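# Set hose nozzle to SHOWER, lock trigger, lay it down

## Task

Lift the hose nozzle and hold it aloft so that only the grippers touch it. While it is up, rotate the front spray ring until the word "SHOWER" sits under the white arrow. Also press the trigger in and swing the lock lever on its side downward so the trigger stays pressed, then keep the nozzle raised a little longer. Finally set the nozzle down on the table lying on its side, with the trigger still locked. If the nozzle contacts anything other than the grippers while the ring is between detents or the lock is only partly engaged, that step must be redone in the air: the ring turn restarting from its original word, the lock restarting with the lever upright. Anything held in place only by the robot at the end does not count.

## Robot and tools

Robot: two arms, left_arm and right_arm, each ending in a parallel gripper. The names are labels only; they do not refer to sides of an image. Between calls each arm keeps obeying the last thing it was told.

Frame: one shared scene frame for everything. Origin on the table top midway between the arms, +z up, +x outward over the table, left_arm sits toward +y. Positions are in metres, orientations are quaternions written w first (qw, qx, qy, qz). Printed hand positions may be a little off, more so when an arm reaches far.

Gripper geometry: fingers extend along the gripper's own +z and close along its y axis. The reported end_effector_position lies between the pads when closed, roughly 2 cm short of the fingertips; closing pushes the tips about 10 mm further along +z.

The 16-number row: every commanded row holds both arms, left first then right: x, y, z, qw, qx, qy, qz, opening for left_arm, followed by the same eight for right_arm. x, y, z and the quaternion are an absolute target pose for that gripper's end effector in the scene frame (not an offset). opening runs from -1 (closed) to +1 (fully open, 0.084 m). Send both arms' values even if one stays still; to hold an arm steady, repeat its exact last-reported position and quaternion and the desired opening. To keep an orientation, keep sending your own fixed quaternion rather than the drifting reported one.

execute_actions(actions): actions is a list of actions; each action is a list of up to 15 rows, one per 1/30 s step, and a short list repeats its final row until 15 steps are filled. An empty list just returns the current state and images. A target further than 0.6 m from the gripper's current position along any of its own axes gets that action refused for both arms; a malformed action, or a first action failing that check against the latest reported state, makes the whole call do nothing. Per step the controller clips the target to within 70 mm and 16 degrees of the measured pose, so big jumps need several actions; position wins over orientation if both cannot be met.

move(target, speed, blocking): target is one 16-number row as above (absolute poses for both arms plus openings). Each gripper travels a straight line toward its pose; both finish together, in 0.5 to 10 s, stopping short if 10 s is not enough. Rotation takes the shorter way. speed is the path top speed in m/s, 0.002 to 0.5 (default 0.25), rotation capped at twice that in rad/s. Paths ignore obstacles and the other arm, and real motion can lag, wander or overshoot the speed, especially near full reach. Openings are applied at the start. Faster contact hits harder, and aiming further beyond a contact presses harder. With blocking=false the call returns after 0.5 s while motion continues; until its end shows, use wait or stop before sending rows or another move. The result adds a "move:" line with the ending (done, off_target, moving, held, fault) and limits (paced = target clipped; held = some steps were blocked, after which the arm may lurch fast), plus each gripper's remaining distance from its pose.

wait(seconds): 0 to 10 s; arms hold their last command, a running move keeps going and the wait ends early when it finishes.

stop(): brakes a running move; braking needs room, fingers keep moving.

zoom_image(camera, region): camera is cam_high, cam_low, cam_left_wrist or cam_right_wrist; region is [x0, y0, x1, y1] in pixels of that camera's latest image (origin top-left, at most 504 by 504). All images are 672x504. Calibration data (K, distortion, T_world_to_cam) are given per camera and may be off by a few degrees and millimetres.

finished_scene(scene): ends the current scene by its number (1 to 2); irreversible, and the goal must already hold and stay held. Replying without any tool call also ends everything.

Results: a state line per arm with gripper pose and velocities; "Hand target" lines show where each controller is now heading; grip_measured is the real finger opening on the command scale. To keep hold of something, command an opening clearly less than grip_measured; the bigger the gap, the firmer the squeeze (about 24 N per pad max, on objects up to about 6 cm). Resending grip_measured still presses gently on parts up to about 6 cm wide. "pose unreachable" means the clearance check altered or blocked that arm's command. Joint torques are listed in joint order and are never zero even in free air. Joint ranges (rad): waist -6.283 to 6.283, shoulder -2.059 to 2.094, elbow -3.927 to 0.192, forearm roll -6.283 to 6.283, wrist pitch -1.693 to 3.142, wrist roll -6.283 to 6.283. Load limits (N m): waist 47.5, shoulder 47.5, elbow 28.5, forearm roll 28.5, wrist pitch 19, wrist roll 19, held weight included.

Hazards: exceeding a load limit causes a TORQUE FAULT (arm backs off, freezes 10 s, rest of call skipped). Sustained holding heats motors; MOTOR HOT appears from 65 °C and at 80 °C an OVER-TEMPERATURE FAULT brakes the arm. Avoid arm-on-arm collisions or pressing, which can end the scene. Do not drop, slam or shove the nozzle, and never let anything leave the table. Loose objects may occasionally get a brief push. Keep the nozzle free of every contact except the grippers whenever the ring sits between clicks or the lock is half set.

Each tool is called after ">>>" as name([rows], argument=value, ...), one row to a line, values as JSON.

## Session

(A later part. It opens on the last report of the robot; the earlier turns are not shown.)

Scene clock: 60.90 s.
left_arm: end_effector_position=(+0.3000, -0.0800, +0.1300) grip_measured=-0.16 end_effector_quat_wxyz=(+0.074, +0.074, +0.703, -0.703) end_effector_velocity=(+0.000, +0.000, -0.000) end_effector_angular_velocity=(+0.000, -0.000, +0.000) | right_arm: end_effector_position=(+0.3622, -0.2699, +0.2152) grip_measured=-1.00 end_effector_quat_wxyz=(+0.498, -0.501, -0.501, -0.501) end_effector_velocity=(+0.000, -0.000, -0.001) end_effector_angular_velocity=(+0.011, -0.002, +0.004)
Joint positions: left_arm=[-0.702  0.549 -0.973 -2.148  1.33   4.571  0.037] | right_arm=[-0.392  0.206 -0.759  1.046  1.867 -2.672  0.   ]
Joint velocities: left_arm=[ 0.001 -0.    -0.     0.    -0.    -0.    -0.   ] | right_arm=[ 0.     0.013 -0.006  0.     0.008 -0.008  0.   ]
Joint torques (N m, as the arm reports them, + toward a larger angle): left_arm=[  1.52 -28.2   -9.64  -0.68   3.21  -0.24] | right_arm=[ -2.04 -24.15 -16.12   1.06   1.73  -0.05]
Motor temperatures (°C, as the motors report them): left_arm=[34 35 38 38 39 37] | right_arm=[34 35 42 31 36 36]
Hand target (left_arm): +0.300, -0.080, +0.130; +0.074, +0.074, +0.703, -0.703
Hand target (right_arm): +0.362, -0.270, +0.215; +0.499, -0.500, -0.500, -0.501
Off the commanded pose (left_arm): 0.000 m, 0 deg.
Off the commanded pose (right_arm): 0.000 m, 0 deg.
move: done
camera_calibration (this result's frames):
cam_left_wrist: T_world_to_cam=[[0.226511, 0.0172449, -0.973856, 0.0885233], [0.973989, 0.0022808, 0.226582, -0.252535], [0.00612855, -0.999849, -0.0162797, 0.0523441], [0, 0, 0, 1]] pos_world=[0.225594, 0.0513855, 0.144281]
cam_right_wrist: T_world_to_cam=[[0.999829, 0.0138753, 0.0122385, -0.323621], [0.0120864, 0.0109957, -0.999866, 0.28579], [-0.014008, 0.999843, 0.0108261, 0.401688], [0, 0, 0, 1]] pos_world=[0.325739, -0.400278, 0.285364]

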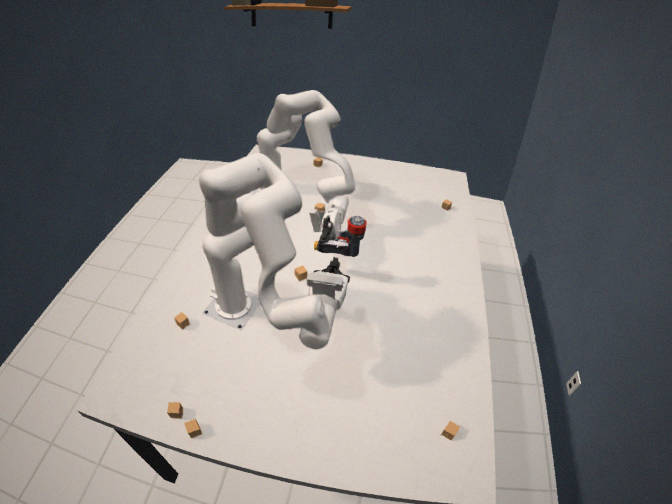

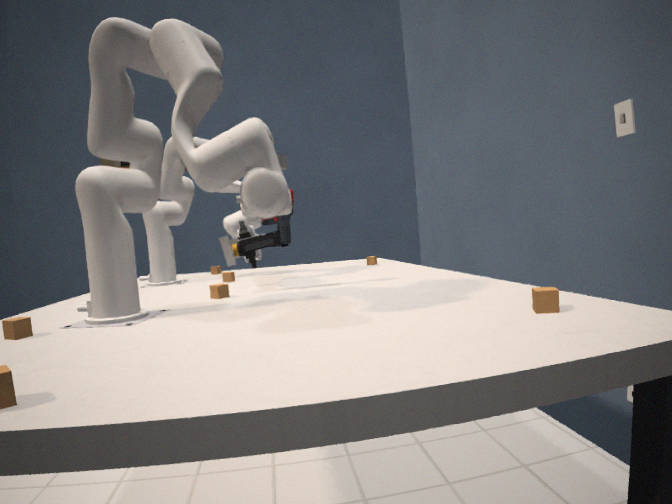

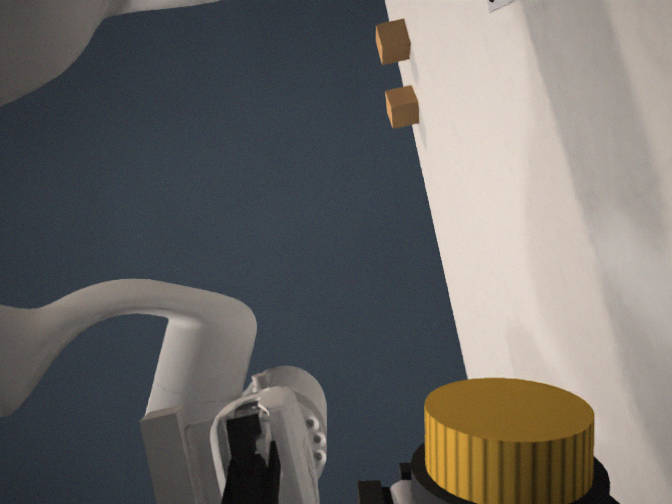

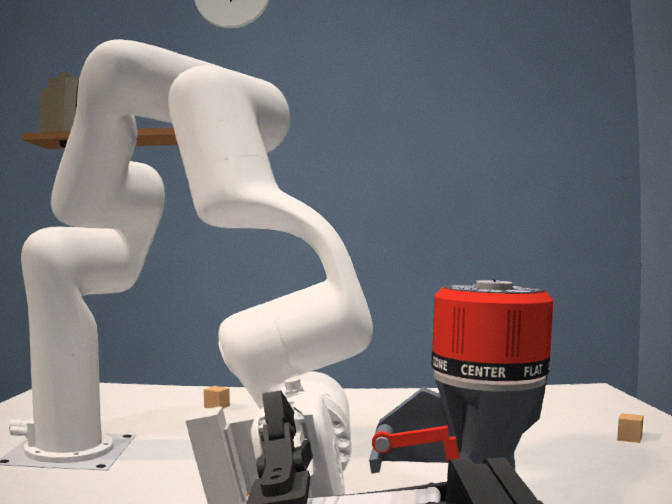

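>>> move(target=[0.30,-0.08,0.13,0.074,0.074,0.703,-0.703,-1, 0.358,-0.16,0.226,0.5,-0.5,-0.5,-0.5,-1], speed=0.15)

>>> move(target=[0.30,-0.08,0.13,0.074,0.074,0.703,-0.703,-1, 0.358,-0.128,0.226,0.5,-0.5,-0.5,-0.5,-1], speed=0.03)

>>> zoom_image(camera="cam_high", region=[300, 195, 390, 275])

Scene clock: 63.53 s.
left_arm: end_effector_position=(+0.3000, -0.0800, +0.1300) grip_measured=-0.16 end_effector_quat_wxyz=(+0.074, +0.074, +0.703, -0.703) end_effector_velocity=(-0.000, -0.000, +0.000) end_effector_angular_velocity=(-0.000, -0.000, -0.001) | right_arm: end_effector_position=(+0.3576, -0.1604, +0.2259) grip_measured=-1.00 end_effector_quat_wxyz=(+0.500, -0.500, -0.500, -0.500) end_effector_velocity=(+0.001, +0.002, +0.000) end_effector_angular_velocity=(-0.000, -0.001, -0.001)
Joint positions: left_arm=[-0.702  0.549 -0.973 -2.148  1.33   4.571  0.037] | right_arm=[-0.101  0.034 -0.56   1.303  1.724 -2.636  0.   ]
Joint velocities: left_arm=[-0.001  0.    -0.     0.     0.     0.     0.   ] | right_arm=[ 0.007 -0.002  0.002  0.007 -0.004  0.001  0.   ]
Joint torques (N m, as the arm reports them, + toward a larger angle): left_arm=[  1.61 -28.2   -9.53  -0.74   3.17  -0.24] | right_arm=[ -2.41 -20.04 -16.46   0.99   1.63  -0.16]
Motor temperatures (°C, as the motors report them): left_arm=[34 35 38 38 39 37] | right_arm=[34 35 42 31 36 36]
Hand target (left_arm): +0.300, -0.080, +0.130; +0.074, +0.074, +0.703, -0.703
Hand target (right_arm): +0.358, -0.160, +0.226; +0.500, -0.500, -0.500, -0.500
Off the commanded pose (left_arm): 0.000 m, 0 deg.
Off the commanded pose (right_arm): 0.001 m, 0 deg.
move: done
camera_calibration (this result's frames):
cam_left_wrist: T_world_to_cam=[[0.226511, 0.0172448, -0.973856, 0.0885234], [0.973989, 0.00228105, 0.226582, -0.252535], [0.00612878, -0.999849, -0.0162796, 0.052344], [0, 0, 0, 1]] pos_world=[0.225594, 0.0513856, 0.144281]
cam_right_wrist: T_world_to_cam=[[0.999815, 0.0162973, 0.0101796, -0.319795], [0.00994845, 0.0141997, -0.99985, 0.296661], [-0.0164394, 0.999766, 0.0140349, 0.292102], [0, 0, 0, 1]] pos_world=[0.321587, -0.291034, 0.295772]

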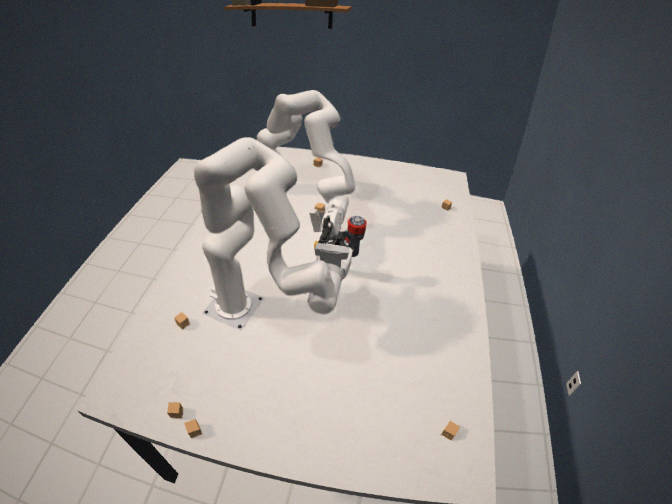

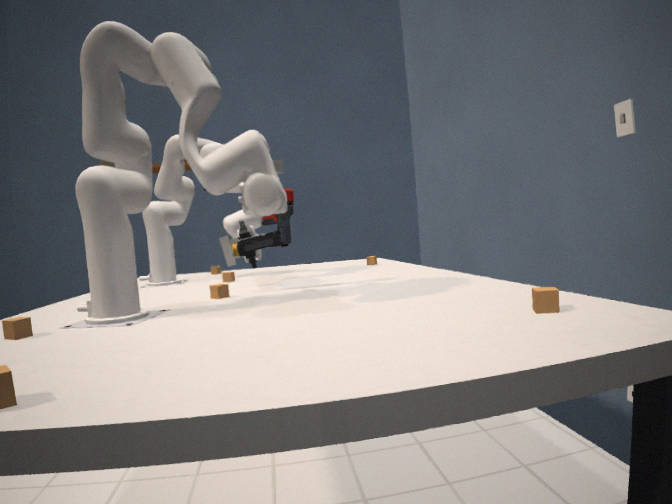

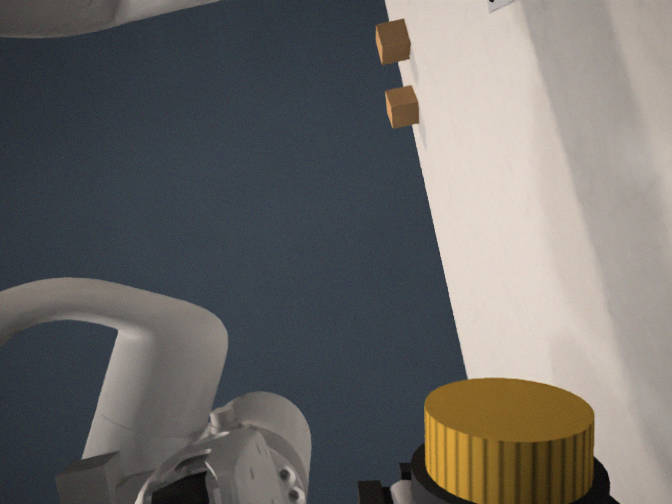

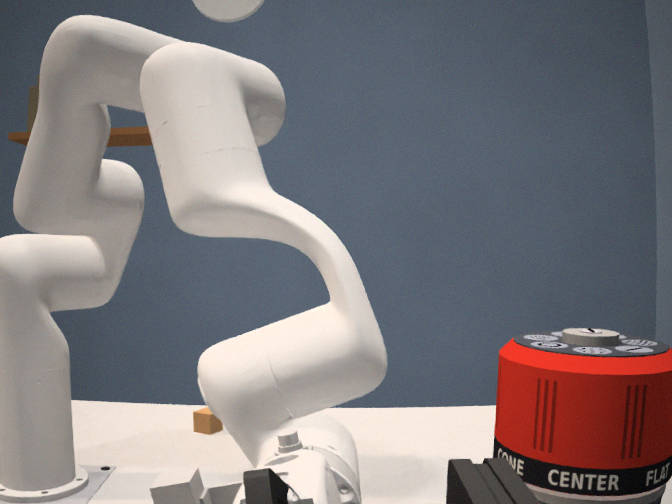

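Scene clock: 64.97 s.
left_arm: end_effector_position=(+0.3000, -0.0800, +0.1300) grip_measured=-0.16 end_effector_quat_wxyz=(+0.074, +0.074, +0.703, -0.703) end_effector_velocity=(-0.000, -0.000, -0.000) end_effector_angular_velocity=(+0.000, +0.000, -0.000) | right_arm: end_effector_position=(+0.3579, -0.1282, +0.2260) grip_measured=-1.00 end_effector_quat_wxyz=(+0.500, -0.500, -0.500, -0.500) end_effector_velocity=(+0.000, +0.002, -0.000) end_effector_angular_velocity=(-0.000, +0.000, -0.001)
Joint positions: left_arm=[-0.702  0.549 -0.973 -2.148  1.33   4.571  0.037] | right_arm=[ 0.004  0.011 -0.531  1.394  1.671 -2.63   0.   ]
Joint velocities: left_arm=[-0.001 -0.     0.    -0.    -0.     0.    -0.   ] | right_arm=[ 0.006 -0.     0.001  0.006 -0.003  0.     0.   ]
Joint torques (N m, as the arm reports them, + toward a larger angle): left_arm=[  1.99 -28.02  -9.56  -0.69   3.26  -0.29] | right_arm=[ -2.97 -19.91 -16.67   0.7    1.78  -0.49]
Motor temperatures (°C, as the motors report them): left_arm=[34 35 38 38 39 37] | right_arm=[34 35 41 31 36 36]
Hand target (left_arm): +0.300, -0.080, +0.130; +0.074, +0.074, +0.703, -0.703
Hand target (right_arm): +0.358, -0.128, +0.226; +0.500, -0.500, -0.500, -0.500
Off the commanded pose (left_arm): 0.000 m, 0 deg.
Off the commanded pose (right_arm): 0.000 m, 0 deg.
move: done
camera_calibration (this result's frames):
cam_left_wrist: T_world_to_cam=[[0.226511, 0.0172449, -0.973856, 0.0885234], [0.973989, 0.00228099, 0.226582, -0.252535], [0.00612874, -0.999849, -0.0162797, 0.052344], [0, 0, 0, 1]] pos_world=[0.225594, 0.0513856, 0.144281]
cam_right_wrist: T_world_to_cam=[[0.999814, 0.016455, 0.0100997, -0.32058], [0.0098705, 0.013951, -0.999854, 0.29629], [-0.0165935, 0.999767, 0.013786, 0.260093], [0, 0, 0, 1]] pos_world=[0.321911, -0.258891, 0.295899]

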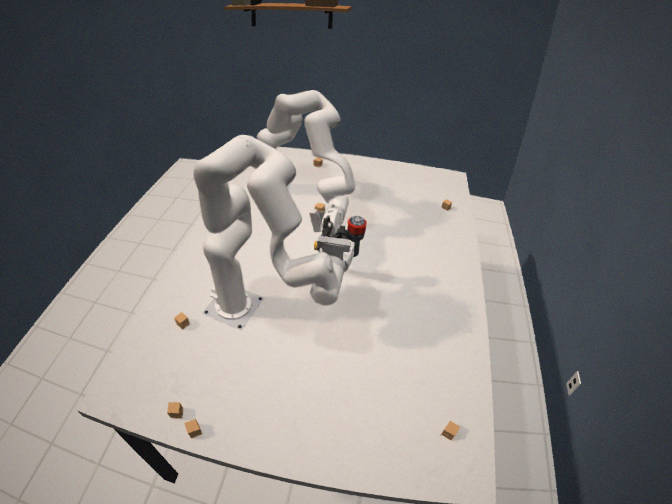

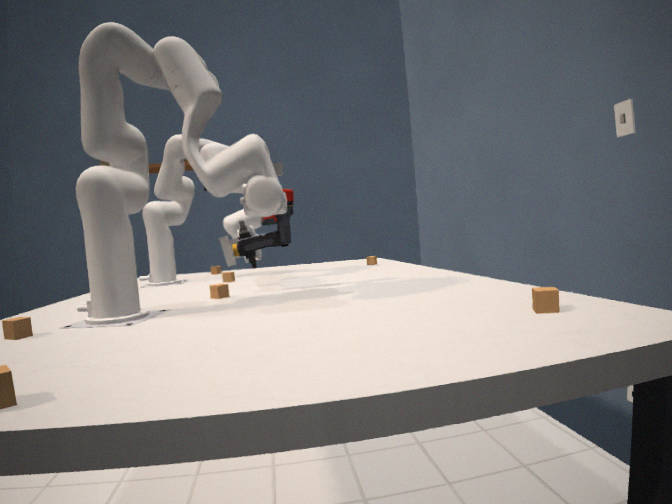

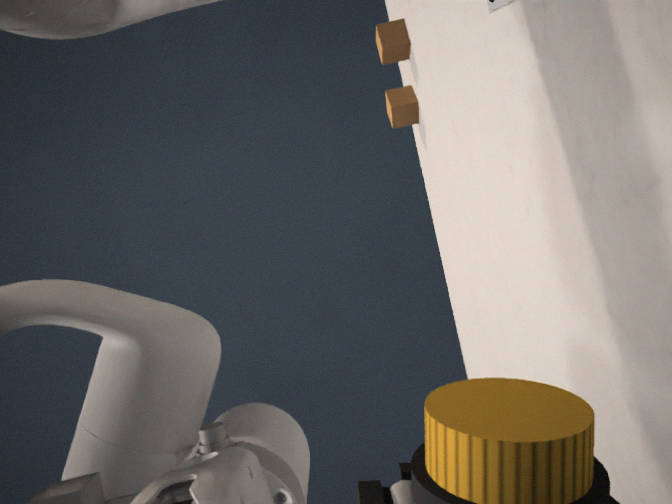

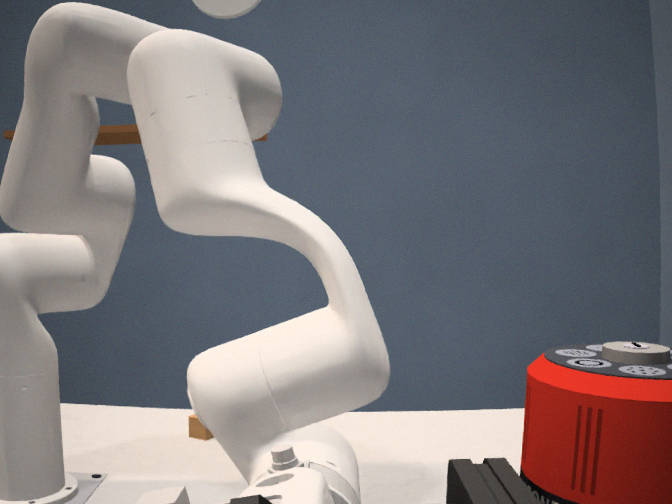

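Region (300, 195, 390, 275) of cam_high's 672x504 image, scaled by 5.600, with more detail than that image has.

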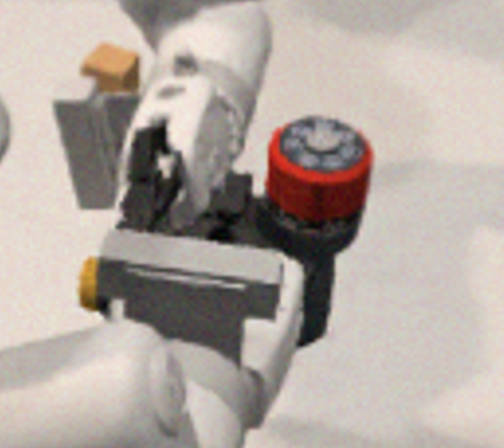

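>>> move(target=[0.30,-0.08,0.13,0.074,0.074,0.703,-0.703,-1, 0.3605,-0.128,0.209,0.5,-0.5,-0.5,-0.5,-1], speed=0.015)

>>> move(target=[0.30,-0.08,0.13,0.074,0.074,0.703,-0.703,-1, 0.362,-0.128,0.186,0.5,-0.5,-0.5,-0.5,-1], speed=0.015)

Scene clock: 67.23 s.
left_arm: end_effector_position=(+0.2998, -0.0797, +0.1293) grip_measured=-0.16 end_effector_quat_wxyz=(+0.074, +0.074, +0.704, -0.703) end_effector_velocity=(+0.001, +0.000, +0.001) end_effector_angular_velocity=(-0.001, -0.001, +0.001) | right_arm: end_effector_position=(+0.3605, -0.1280, +0.2095) grip_measured=-1.00 end_effector_quat_wxyz=(+0.500, -0.500, -0.500, -0.500) end_effector_velocity=(+0.001, -0.000, -0.002) end_effector_angular_velocity=(-0.001, -0.001, -0.000)
Joint positions: left_arm=[-0.702  0.55  -0.972 -2.148  1.329  4.57   0.037] | right_arm=[ 0.008  0.074 -0.548  1.394  1.661 -2.676  0.   ]
Joint velocities: left_arm=[ 0.001 -0.    -0.001  0.     0.001  0.     0.   ] | right_arm=[ 0.001  0.01  -0.004  0.    -0.002 -0.007  0.   ]
Joint torques (N m, as the arm reports them, + toward a larger angle): left_arm=[  1.54 -30.07 -10.47  -0.94   4.11  -0.09] | right_arm=[ -2.64 -19.76 -15.16   0.29   1.15  -0.08]
Motor temperatures (°C, as the motors report them): left_arm=[34 35 38 38 39 37] | right_arm=[34 35 41 31 36 36]
Hand target (left_arm): +0.300, -0.080, +0.130; +0.074, +0.074, +0.703, -0.703
Hand target (right_arm): +0.361, -0.128, +0.209; +0.500, -0.500, -0.500, -0.500
Off the commanded pose (left_arm): 0.001 m, 0 deg.
Off the commanded pose (right_arm): 0.001 m, 0 deg.
move: done
camera_calibration (this result's frames):
cam_left_wrist: T_world_to_cam=[[0.225434, 0.0186254, -0.97408, 0.0883148], [0.974238, 0.00222006, 0.225513, -0.25214], [0.0063628, -0.999824, -0.0176451, 0.0527069], [0, 0, 0, 1]] pos_world=[0.2254, 0.0516125, 0.143817]
cam_right_wrist: T_world_to_cam=[[0.999808, 0.0165932, 0.0104265, -0.323107], [0.0101903, 0.0142611, -0.999846, 0.279677], [-0.0167393, 0.999761, 0.0140893, 0.260108], [0, 0, 0, 1]] pos_world=[0.324549, -0.258673, 0.279339]

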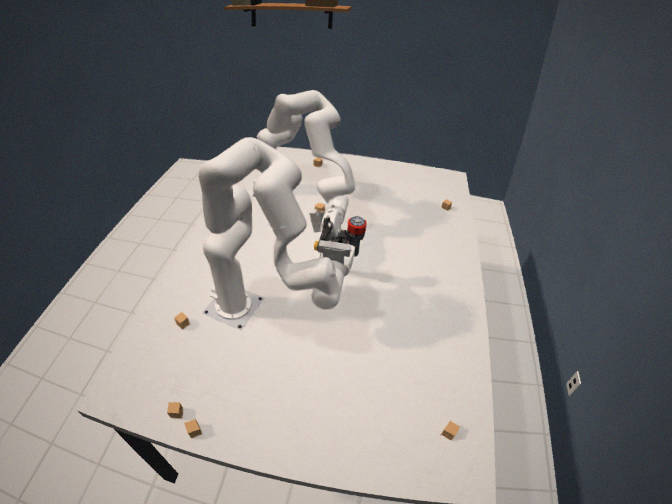

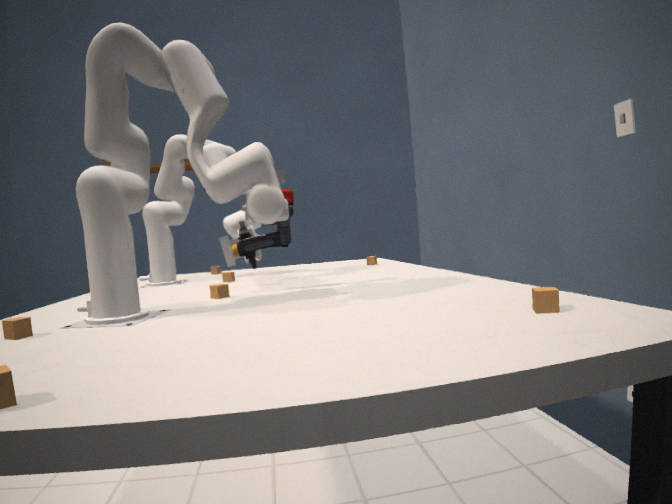

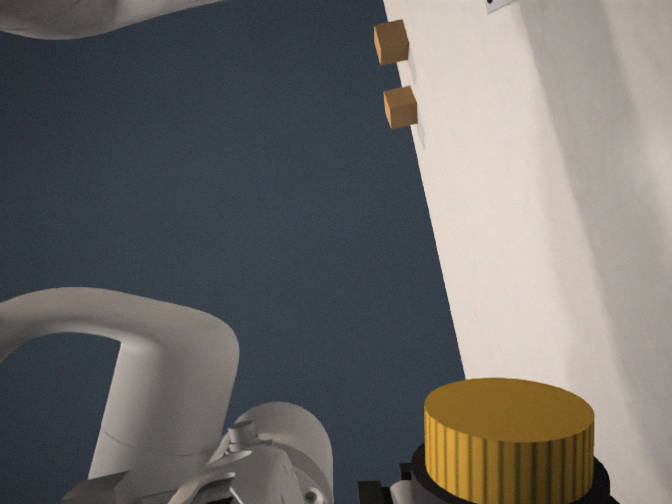

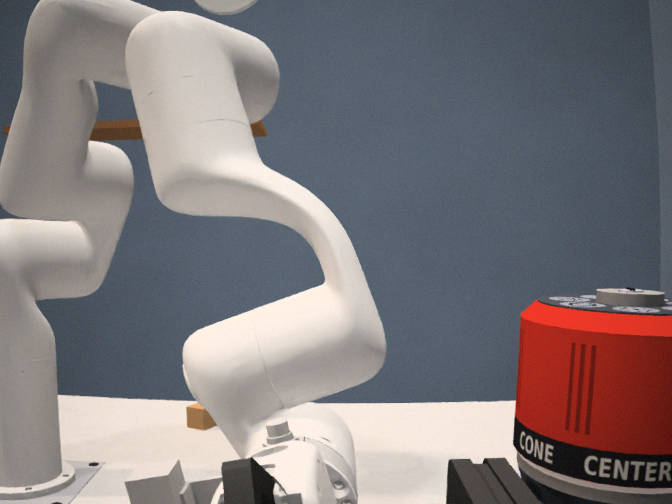

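Scene clock: 69.10 s.
left_arm: end_effector_position=(+0.3001, -0.0804, +0.1307) grip_measured=-0.16 end_effector_quat_wxyz=(+0.074, +0.075, +0.703, -0.704) end_effector_velocity=(+0.001, +0.002, -0.002) end_effector_angular_velocity=(+0.003, +0.003, +0.005) | right_arm: end_effector_position=(+0.3619, -0.1279, +0.1860) grip_measured=-1.00 end_effector_quat_wxyz=(+0.500, -0.500, -0.500, -0.500) end_effector_velocity=(+0.001, -0.000, -0.001) end_effector_angular_velocity=(-0.000, -0.003, +0.001)
Joint positions: left_arm=[-0.702  0.549 -0.973 -2.148  1.33   4.571  0.037] | right_arm=[ 0.012  0.159 -0.568  1.392  1.648 -2.739  0.   ]
Joint velocities: left_arm=[ 0.004  0.001  0.002 -0.001 -0.002 -0.    -0.   ] | right_arm=[ 0.     0.005 -0.004 -0.001 -0.    -0.005  0.   ]
Joint torques (N m, as the arm reports them, + toward a larger angle): left_arm=[  1.4  -28.05  -9.87  -0.81   3.1   -0.36] | right_arm=[ -1.36 -21.99 -14.05   0.53   2.17  -0.24]
Motor temperatures (°C, as the motors report them): left_arm=[34 35 38 38 39 37] | right_arm=[34 35 41 31 36 36]
Hand target (left_arm): +0.300, -0.080, +0.130; +0.074, +0.074, +0.703, -0.703
Hand target (right_arm): +0.362, -0.128, +0.186; +0.500, -0.500, -0.500, -0.500
Off the commanded pose (left_arm): 0.001 m, 0 deg.
Off the commanded pose (right_arm): 0.000 m, 0 deg.
move: done
camera_calibration (this result's frames):
cam_left_wrist: T_world_to_cam=[[0.227559, 0.0159659, -0.973633, 0.0887195], [0.973748, 0.00204478, 0.22762, -0.252829], [0.00562502, -0.99987, -0.0150814, 0.0519862], [0, 0, 0, 1]] pos_world=[0.22571, 0.0510799, 0.144713]
cam_right_wrist: T_world_to_cam=[[0.999814, 0.0167563, 0.00959116, -0.32402], [0.0093624, 0.0136778, -0.999863, 0.256428], [-0.0168852, 0.999766, 0.0135183, 0.260555], [0, 0, 0, 1]] pos_world=[0.325958, -0.258572, 0.255978]

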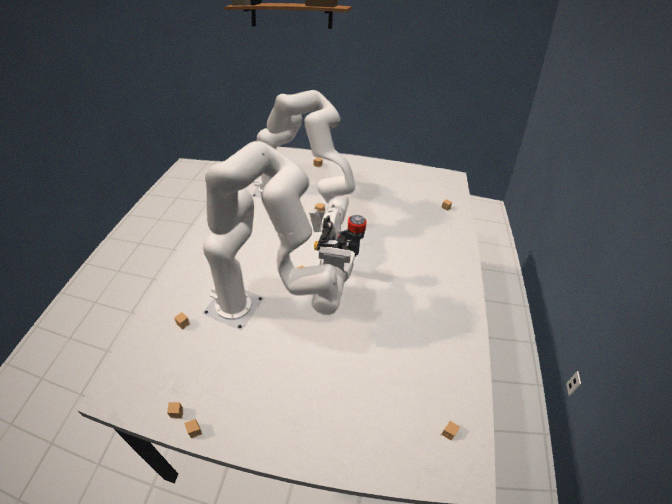

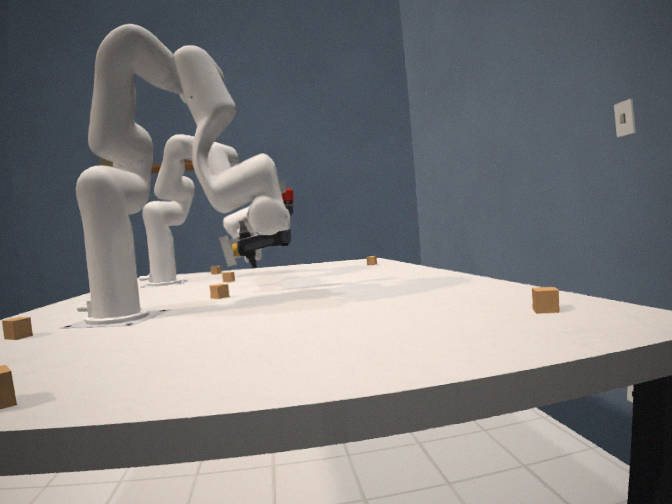

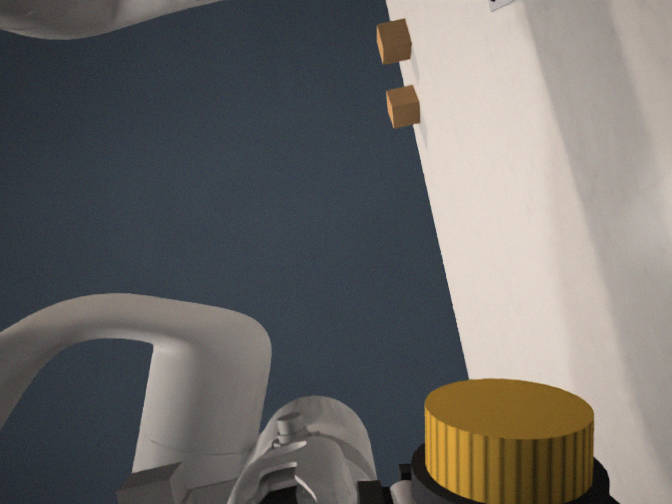

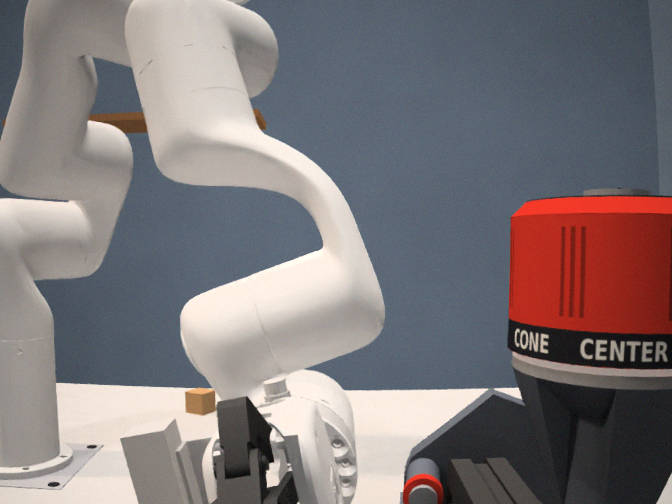

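Go lower, below the boss, then push −x.

>>> move(target=[0.30,-0.08,0.13,0.074,0.074,0.703,-0.703,-1, 0.362,-0.128,0.177,0.5,-0.5,-0.5,-0.5,-1], speed=0.015)

>>> move(target=[0.30,-0.08,0.13,0.074,0.074,0.703,-0.703,-1, 0.356,-0.128,0.177,0.5,-0.5,-0.5,-0.5,-1], speed=0.01)

>>> move(target=[0.30,-0.08,0.13,0.074,0.074,0.703,-0.703,-1, 0.362,-0.16,0.177,0.5,-0.5,-0.5,-0.5,-1], speed=0.04)

>>> move(target=[0.30,-0.08,0.13,0.074,0.074,0.703,-0.703,-1, 0.37,-0.27,0.14,0.5,-0.5,-0.5,-0.5,-1])

Scene clock: 71.33 s.
left_arm: end_effector_position=(+0.2999, -0.0800, +0.1299) grip_measured=-0.16 end_effector_quat_wxyz=(+0.074, +0.074, +0.703, -0.703) end_effector_velocity=(+0.001, +0.000, +0.000) end_effector_angular_velocity=(-0.000, -0.001, +0.002) | right_arm: end_effector_position=(+0.3621, -0.1280, +0.1773) grip_measured=-1.00 end_effector_quat_wxyz=(+0.500, -0.500, -0.500, -0.500) end_effector_velocity=(+0.000, +0.000, -0.002) end_effector_angular_velocity=(-0.000, -0.001, +0.000)
Joint positions: left_arm=[-0.702  0.549 -0.972 -2.148  1.33   4.571  0.037] | right_arm=[ 0.013  0.191 -0.576  1.391  1.643 -2.763  0.   ]
Joint velocities: left_arm=[ 0.001 -0.    -0.    -0.    -0.     0.     0.   ] | right_arm=[ 0.     0.008 -0.002 -0.    -0.001 -0.007  0.   ]
Joint torques (N m, as the arm reports them, + toward a larger angle): left_arm=[  1.42 -28.49  -9.99  -0.89   3.34  -0.28] | right_arm=[ -2.11 -21.53 -13.58  -0.09   1.94   0.  ]
Motor temperatures (°C, as the motors report them): left_arm=[34 35 38 38 39 37] | right_arm=[34 35 40 31 36 36]
Hand target (left_arm): +0.300, -0.080, +0.130; +0.074, +0.074, +0.703, -0.703
Hand target (right_arm): +0.362, -0.128, +0.177; +0.500, -0.500, -0.500, -0.500
Off the commanded pose (left_arm): 0.000 m, 0 deg.
Off the commanded pose (right_arm): 0.000 m, 0 deg.
move: done
camera_calibration (this result's frames):
cam_left_wrist: T_world_to_cam=[[0.226306, 0.0174413, -0.9739, 0.0884928], [0.974038, 0.00208543, 0.226375, -0.252391], [0.00597928, -0.999846, -0.0165165, 0.0524403], [0, 0, 0, 1]] pos_world=[0.225498, 0.0514151, 0.144184]
cam_right_wrist: T_world_to_cam=[[0.999815, 0.0163295, 0.0101908, -0.324327], [0.00996598, 0.0137883, -0.999855, 0.247469], [-0.0164676, 0.999772, 0.013623, 0.260627], [0, 0, 0, 1]] pos_world=[0.326093, -0.258684, 0.247187]

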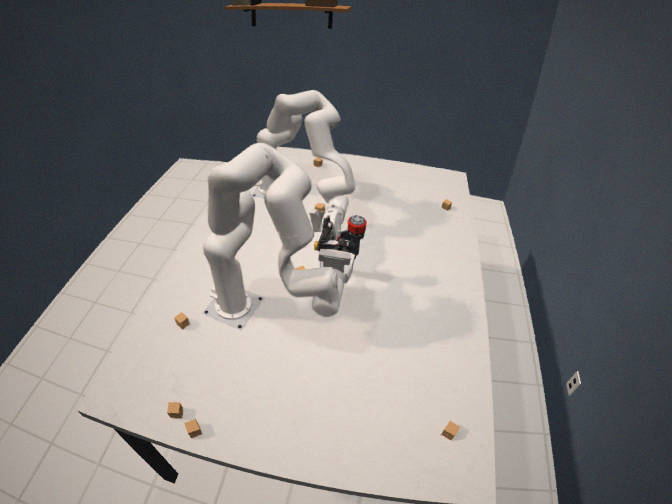

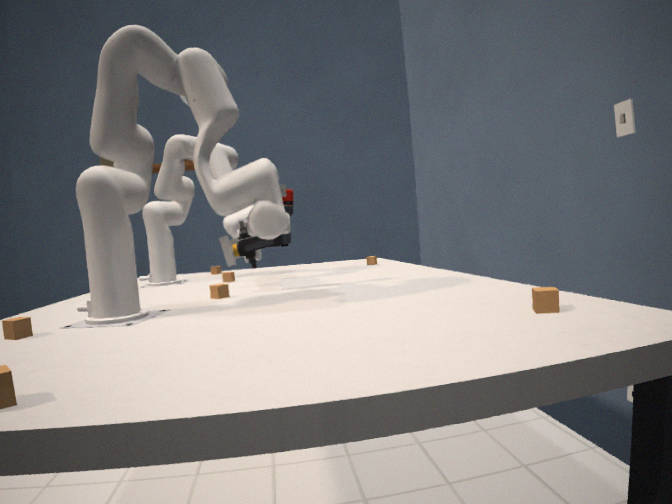

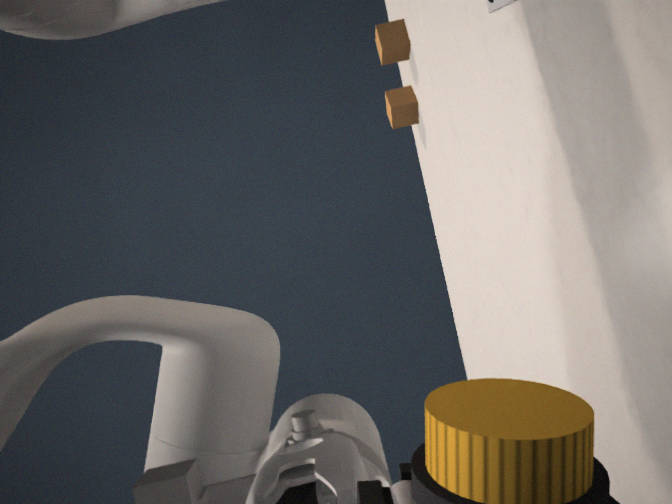

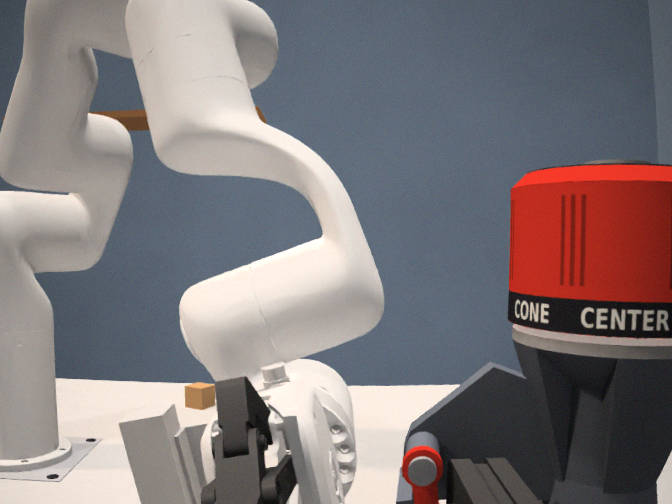

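Scene clock: 72.17 s.
left_arm: end_effector_position=(+0.2987, -0.0801, +0.1294) grip_measured=-0.17 end_effector_quat_wxyz=(+0.073, +0.075, +0.703, -0.703) end_effector_velocity=(+0.000, +0.001, -0.000) end_effector_angular_velocity=(-0.000, +0.001, +0.001) | right_arm: end_effector_position=(+0.3573, -0.1284, +0.1773) grip_measured=-1.00 end_effector_quat_wxyz=(+0.499, -0.500, -0.500, -0.501) end_effector_velocity=(-0.002, +0.000, -0.000) end_effector_angular_velocity=(-0.002, -0.001, +0.000)
Joint positions: left_arm=[-0.703  0.549 -0.971 -2.147  1.33   4.571  0.037] | right_arm=[ 0.009  0.179 -0.559  1.389  1.642 -2.77   0.   ]
Joint velocities: left_arm=[ 0.001  0.001  0.001 -0.     0.001 -0.     0.   ] | right_arm=[-0.001 -0.006  0.007 -0.002 -0.002 -0.002  0.   ]
Joint torques (N m, as the arm reports them, + toward a larger angle): left_arm=[  5.54 -29.52 -12.55  -3.42   1.91  -0.78] | right_arm=[  1.2  -19.69  -6.25  -4.37   3.89  -0.02]
Motor temperatures (°C, as the motors report them): left_arm=[34 35 38 38 39 37] | right_arm=[34 35 40 31 36 36]
Hand target (left_arm): +0.300, -0.080, +0.130; +0.074, +0.074, +0.703, -0.703
Hand target (right_arm): +0.356, -0.128, +0.177; +0.500, -0.500, -0.500, -0.500
Off the commanded pose (left_arm): 0.001 m, 0 deg.
Off the commanded pose (right_arm): 0.001 m, 0 deg.
move: done
camera_calibration (this result's frames):
cam_left_wrist: T_world_to_cam=[[0.225691, 0.0174964, -0.974042, 0.0884857], [0.974191, -0.000148553, 0.225723, -0.251278], [0.00380464, -0.999847, -0.0170783, 0.0529894], [0, 0, 0, 1]] pos_world=[0.22462, 0.0513958, 0.143813]
cam_right_wrist: T_world_to_cam=[[0.999822, 0.0145178, 0.0120583, -0.320079], [0.0118683, 0.0131015, -0.999844, 0.246753], [-0.0146736, 0.999809, 0.0129269, 0.260417], [0, 0, 0, 1]] pos_world=[0.320915, -0.258953, 0.247208]

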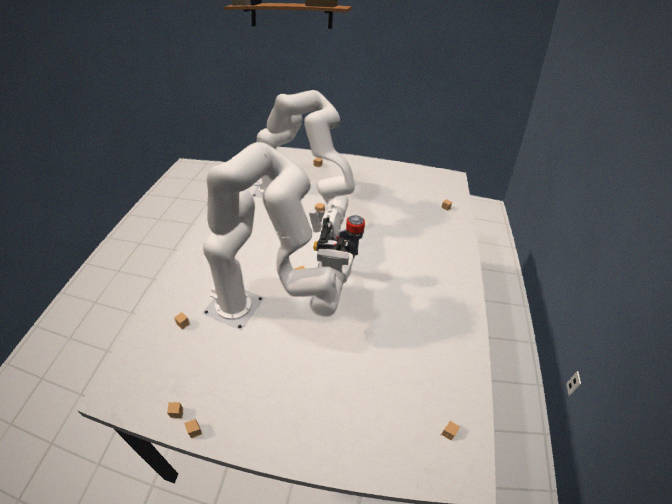

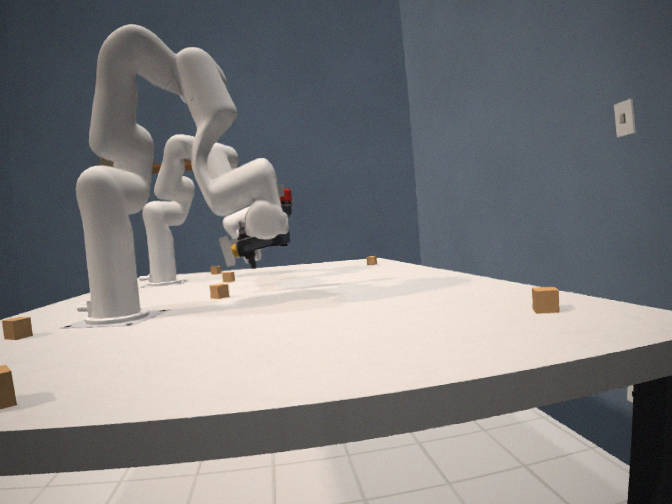

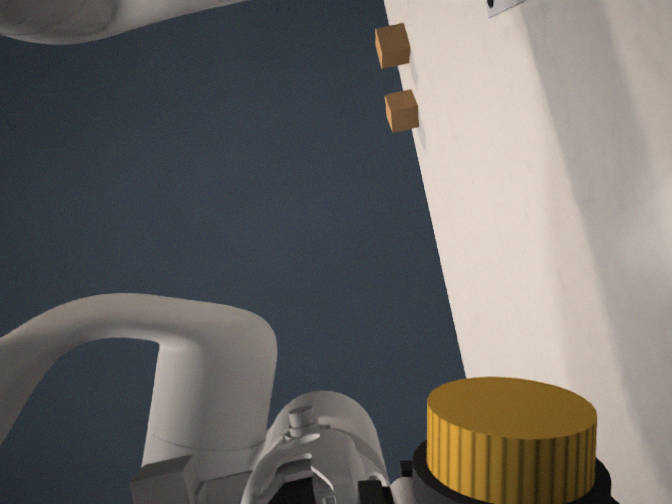

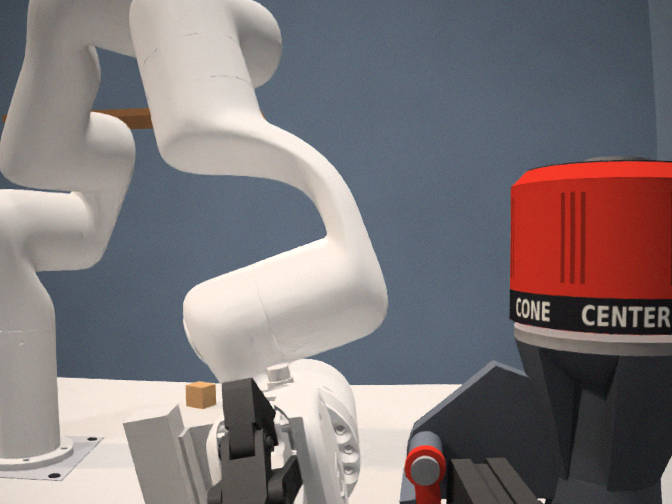

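Scene clock: 73.37 s.
left_arm: end_effector_position=(+0.3000, -0.0800, +0.1300) grip_measured=-0.17 end_effector_quat_wxyz=(+0.074, +0.074, +0.703, -0.703) end_effector_velocity=(-0.002, -0.001, -0.000) end_effector_angular_velocity=(+0.000, +0.000, -0.003) | right_arm: end_effector_position=(+0.3620, -0.1598, +0.1770) grip_measured=-1.00 end_effector_quat_wxyz=(+0.500, -0.500, -0.500, -0.500) end_effector_velocity=(-0.000, -0.001, -0.000) end_effector_angular_velocity=(+0.001, +0.001, +0.000)
Joint positions: left_arm=[-0.702  0.549 -0.973 -2.148  1.33   4.57   0.037] | right_arm=[-0.086  0.21  -0.604  1.299  1.682 -2.763  0.   ]
Joint velocities: left_arm=[-0.003  0.     0.     0.    -0.    -0.    -0.   ] | right_arm=[-0.005  0.002 -0.002 -0.004  0.002  0.     0.   ]
Joint torques (N m, as the arm reports them, + toward a larger angle): left_arm=[  1.64 -28.02  -9.54  -0.97   3.24  -0.31] | right_arm=[ -1.88 -23.13 -13.96   0.23   1.9   -0.38]
Motor temperatures (°C, as the motors report them): left_arm=[34 35 38 38 39 37] | right_arm=[34 35 40 31 36 36]
Hand target (left_arm): +0.300, -0.080, +0.130; +0.074, +0.074, +0.703, -0.703
Hand target (right_arm): +0.362, -0.160, +0.177; +0.500, -0.500, -0.500, -0.500
Off the commanded pose (left_arm): 0.000 m, 0 deg.
Off the commanded pose (right_arm): 0.000 m, 0 deg.
move: done
camera_calibration (this result's frames):
cam_left_wrist: T_world_to_cam=[[0.226519, 0.0172525, -0.973854, 0.0885265], [0.973987, 0.00234979, 0.226592, -0.252565], [0.00619764, -0.999848, -0.0162715, 0.0523348], [0, 0, 0, 1]] pos_world=[0.225618, 0.051393, 0.144293]
cam_right_wrist: T_world_to_cam=[[0.999814, 0.0165315, 0.00994146, -0.323681], [0.00971543, 0.0136967, -0.999859, 0.247679], [-0.0166654, 0.99977, 0.0135335, 0.292446], [0, 0, 0, 1]] pos_world=[0.326088, -0.29042, 0.246904]

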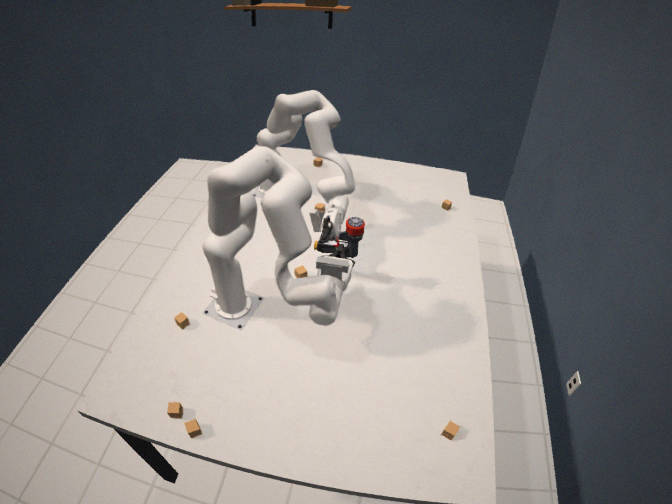

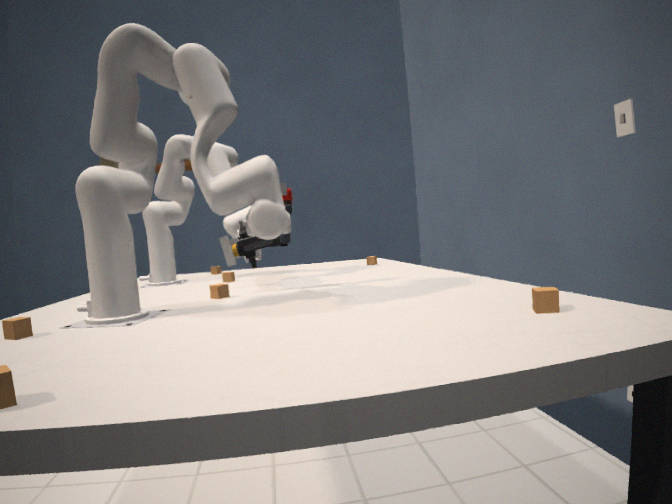

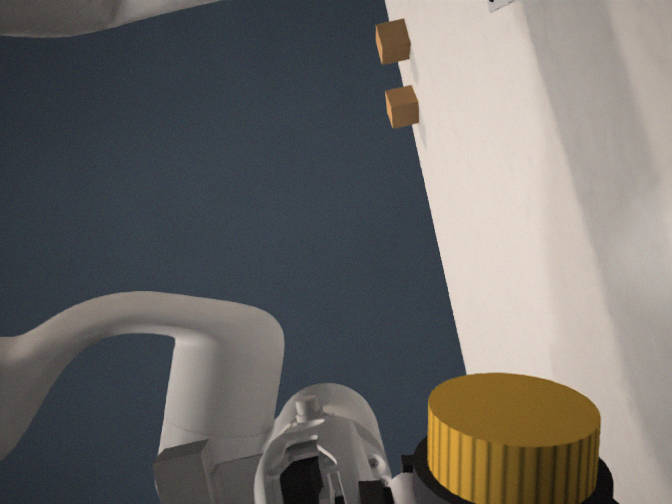

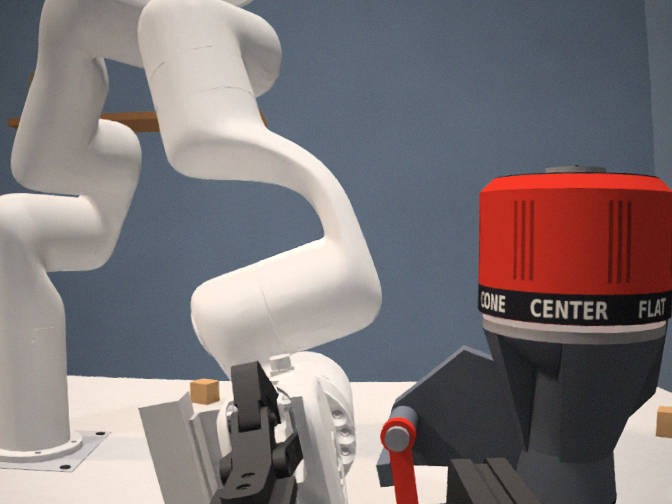

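Scene clock: 74.47 s.
left_arm: end_effector_position=(+0.3000, -0.0800, +0.1300) grip_measured=-0.17 end_effector_quat_wxyz=(+0.074, +0.074, +0.703, -0.703) end_effector_velocity=(+0.000, +0.000, -0.000) end_effector_angular_velocity=(+0.001, -0.000, +0.000) | right_arm: end_effector_position=(+0.3704, -0.2697, +0.1402) grip_measured=-1.00 end_effector_quat_wxyz=(+0.500, -0.500, -0.500, -0.500) end_effector_velocity=(-0.000, -0.002, -0.001) end_effector_angular_velocity=(+0.002, +0.001, +0.001)
Joint positions: left_arm=[-0.702  0.549 -0.973 -2.148  1.33   4.571  0.037] | right_arm=[-0.363  0.447 -0.833  1.035  1.775 -2.812  0.   ]
Joint velocities: left_arm=[ 0.     0.    -0.     0.    -0.001 -0.    -0.   ] | right_arm=[-0.004  0.007 -0.006 -0.005  0.003 -0.001  0.   ]
Joint torques (N m, as the arm reports them, + toward a larger angle): left_arm=[  1.98 -28.    -9.56  -0.85   3.21  -0.24] | right_arm=[ -2.44 -27.49 -13.02   0.64   1.96  -0.34]
Motor temperatures (°C, as the motors report them): left_arm=[34 35 38 38 39 37] | right_arm=[34 35 40 31 36 36]
Hand target (left_arm): +0.300, -0.080, +0.130; +0.074, +0.074, +0.703, -0.703
Hand target (right_arm): +0.370, -0.270, +0.140; +0.500, -0.500, -0.500, -0.500
Off the commanded pose (left_arm): 0.000 m, 0 deg.
Off the commanded pose (right_arm): 0.001 m, 0 deg.
move: done
camera_calibration (this result's frames):
cam_left_wrist: T_world_to_cam=[[0.226511, 0.0172446, -0.973856, 0.0885232], [0.973989, 0.00228118, 0.226583, -0.252535], [0.00612887, -0.999849, -0.0162794, 0.052344], [0, 0, 0, 1]] pos_world=[0.225594, 0.0513856, 0.144281]
cam_right_wrist: T_world_to_cam=[[0.999813, 0.0166175, 0.00993155, -0.329815], [0.00971036, 0.0133391, -0.999864, 0.212202], [-0.0167477, 0.999773, 0.0131752, 0.403044], [0, 0, 0, 1]] pos_world=[0.334443, -0.400302, 0.210138]

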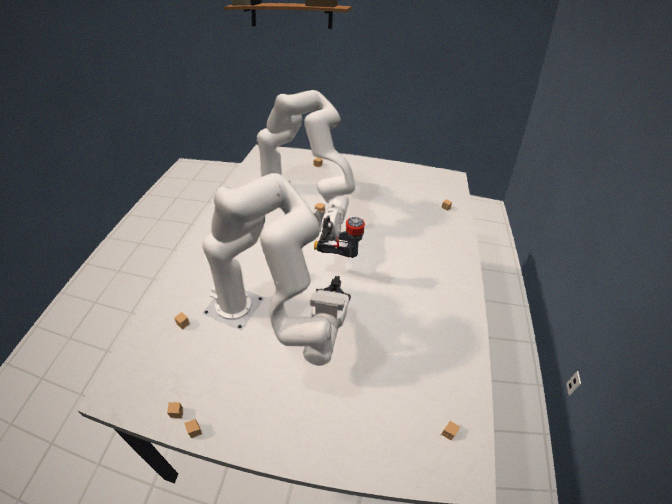

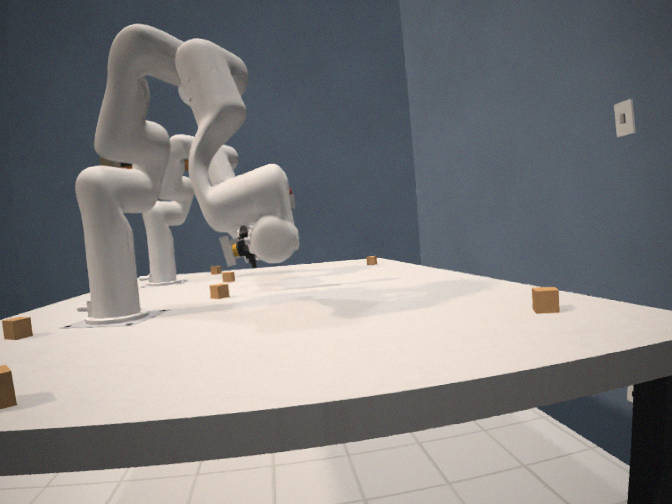

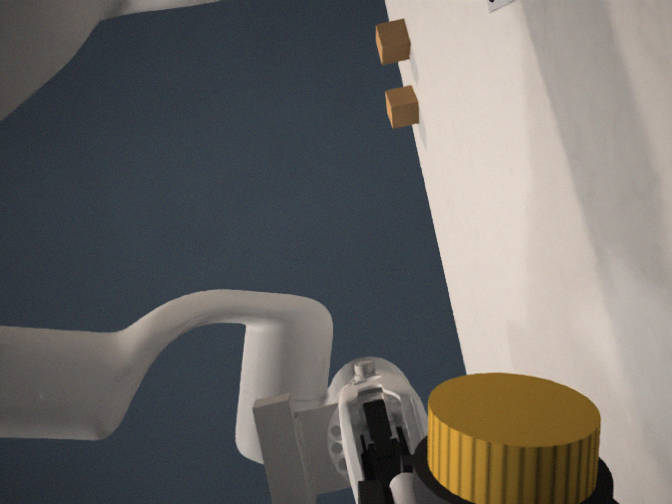

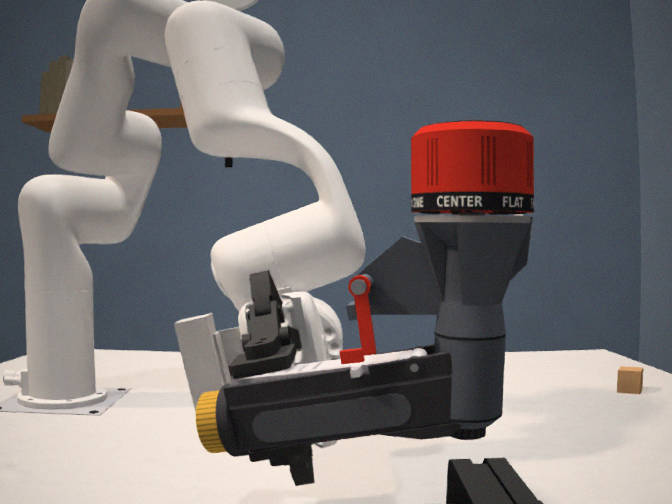

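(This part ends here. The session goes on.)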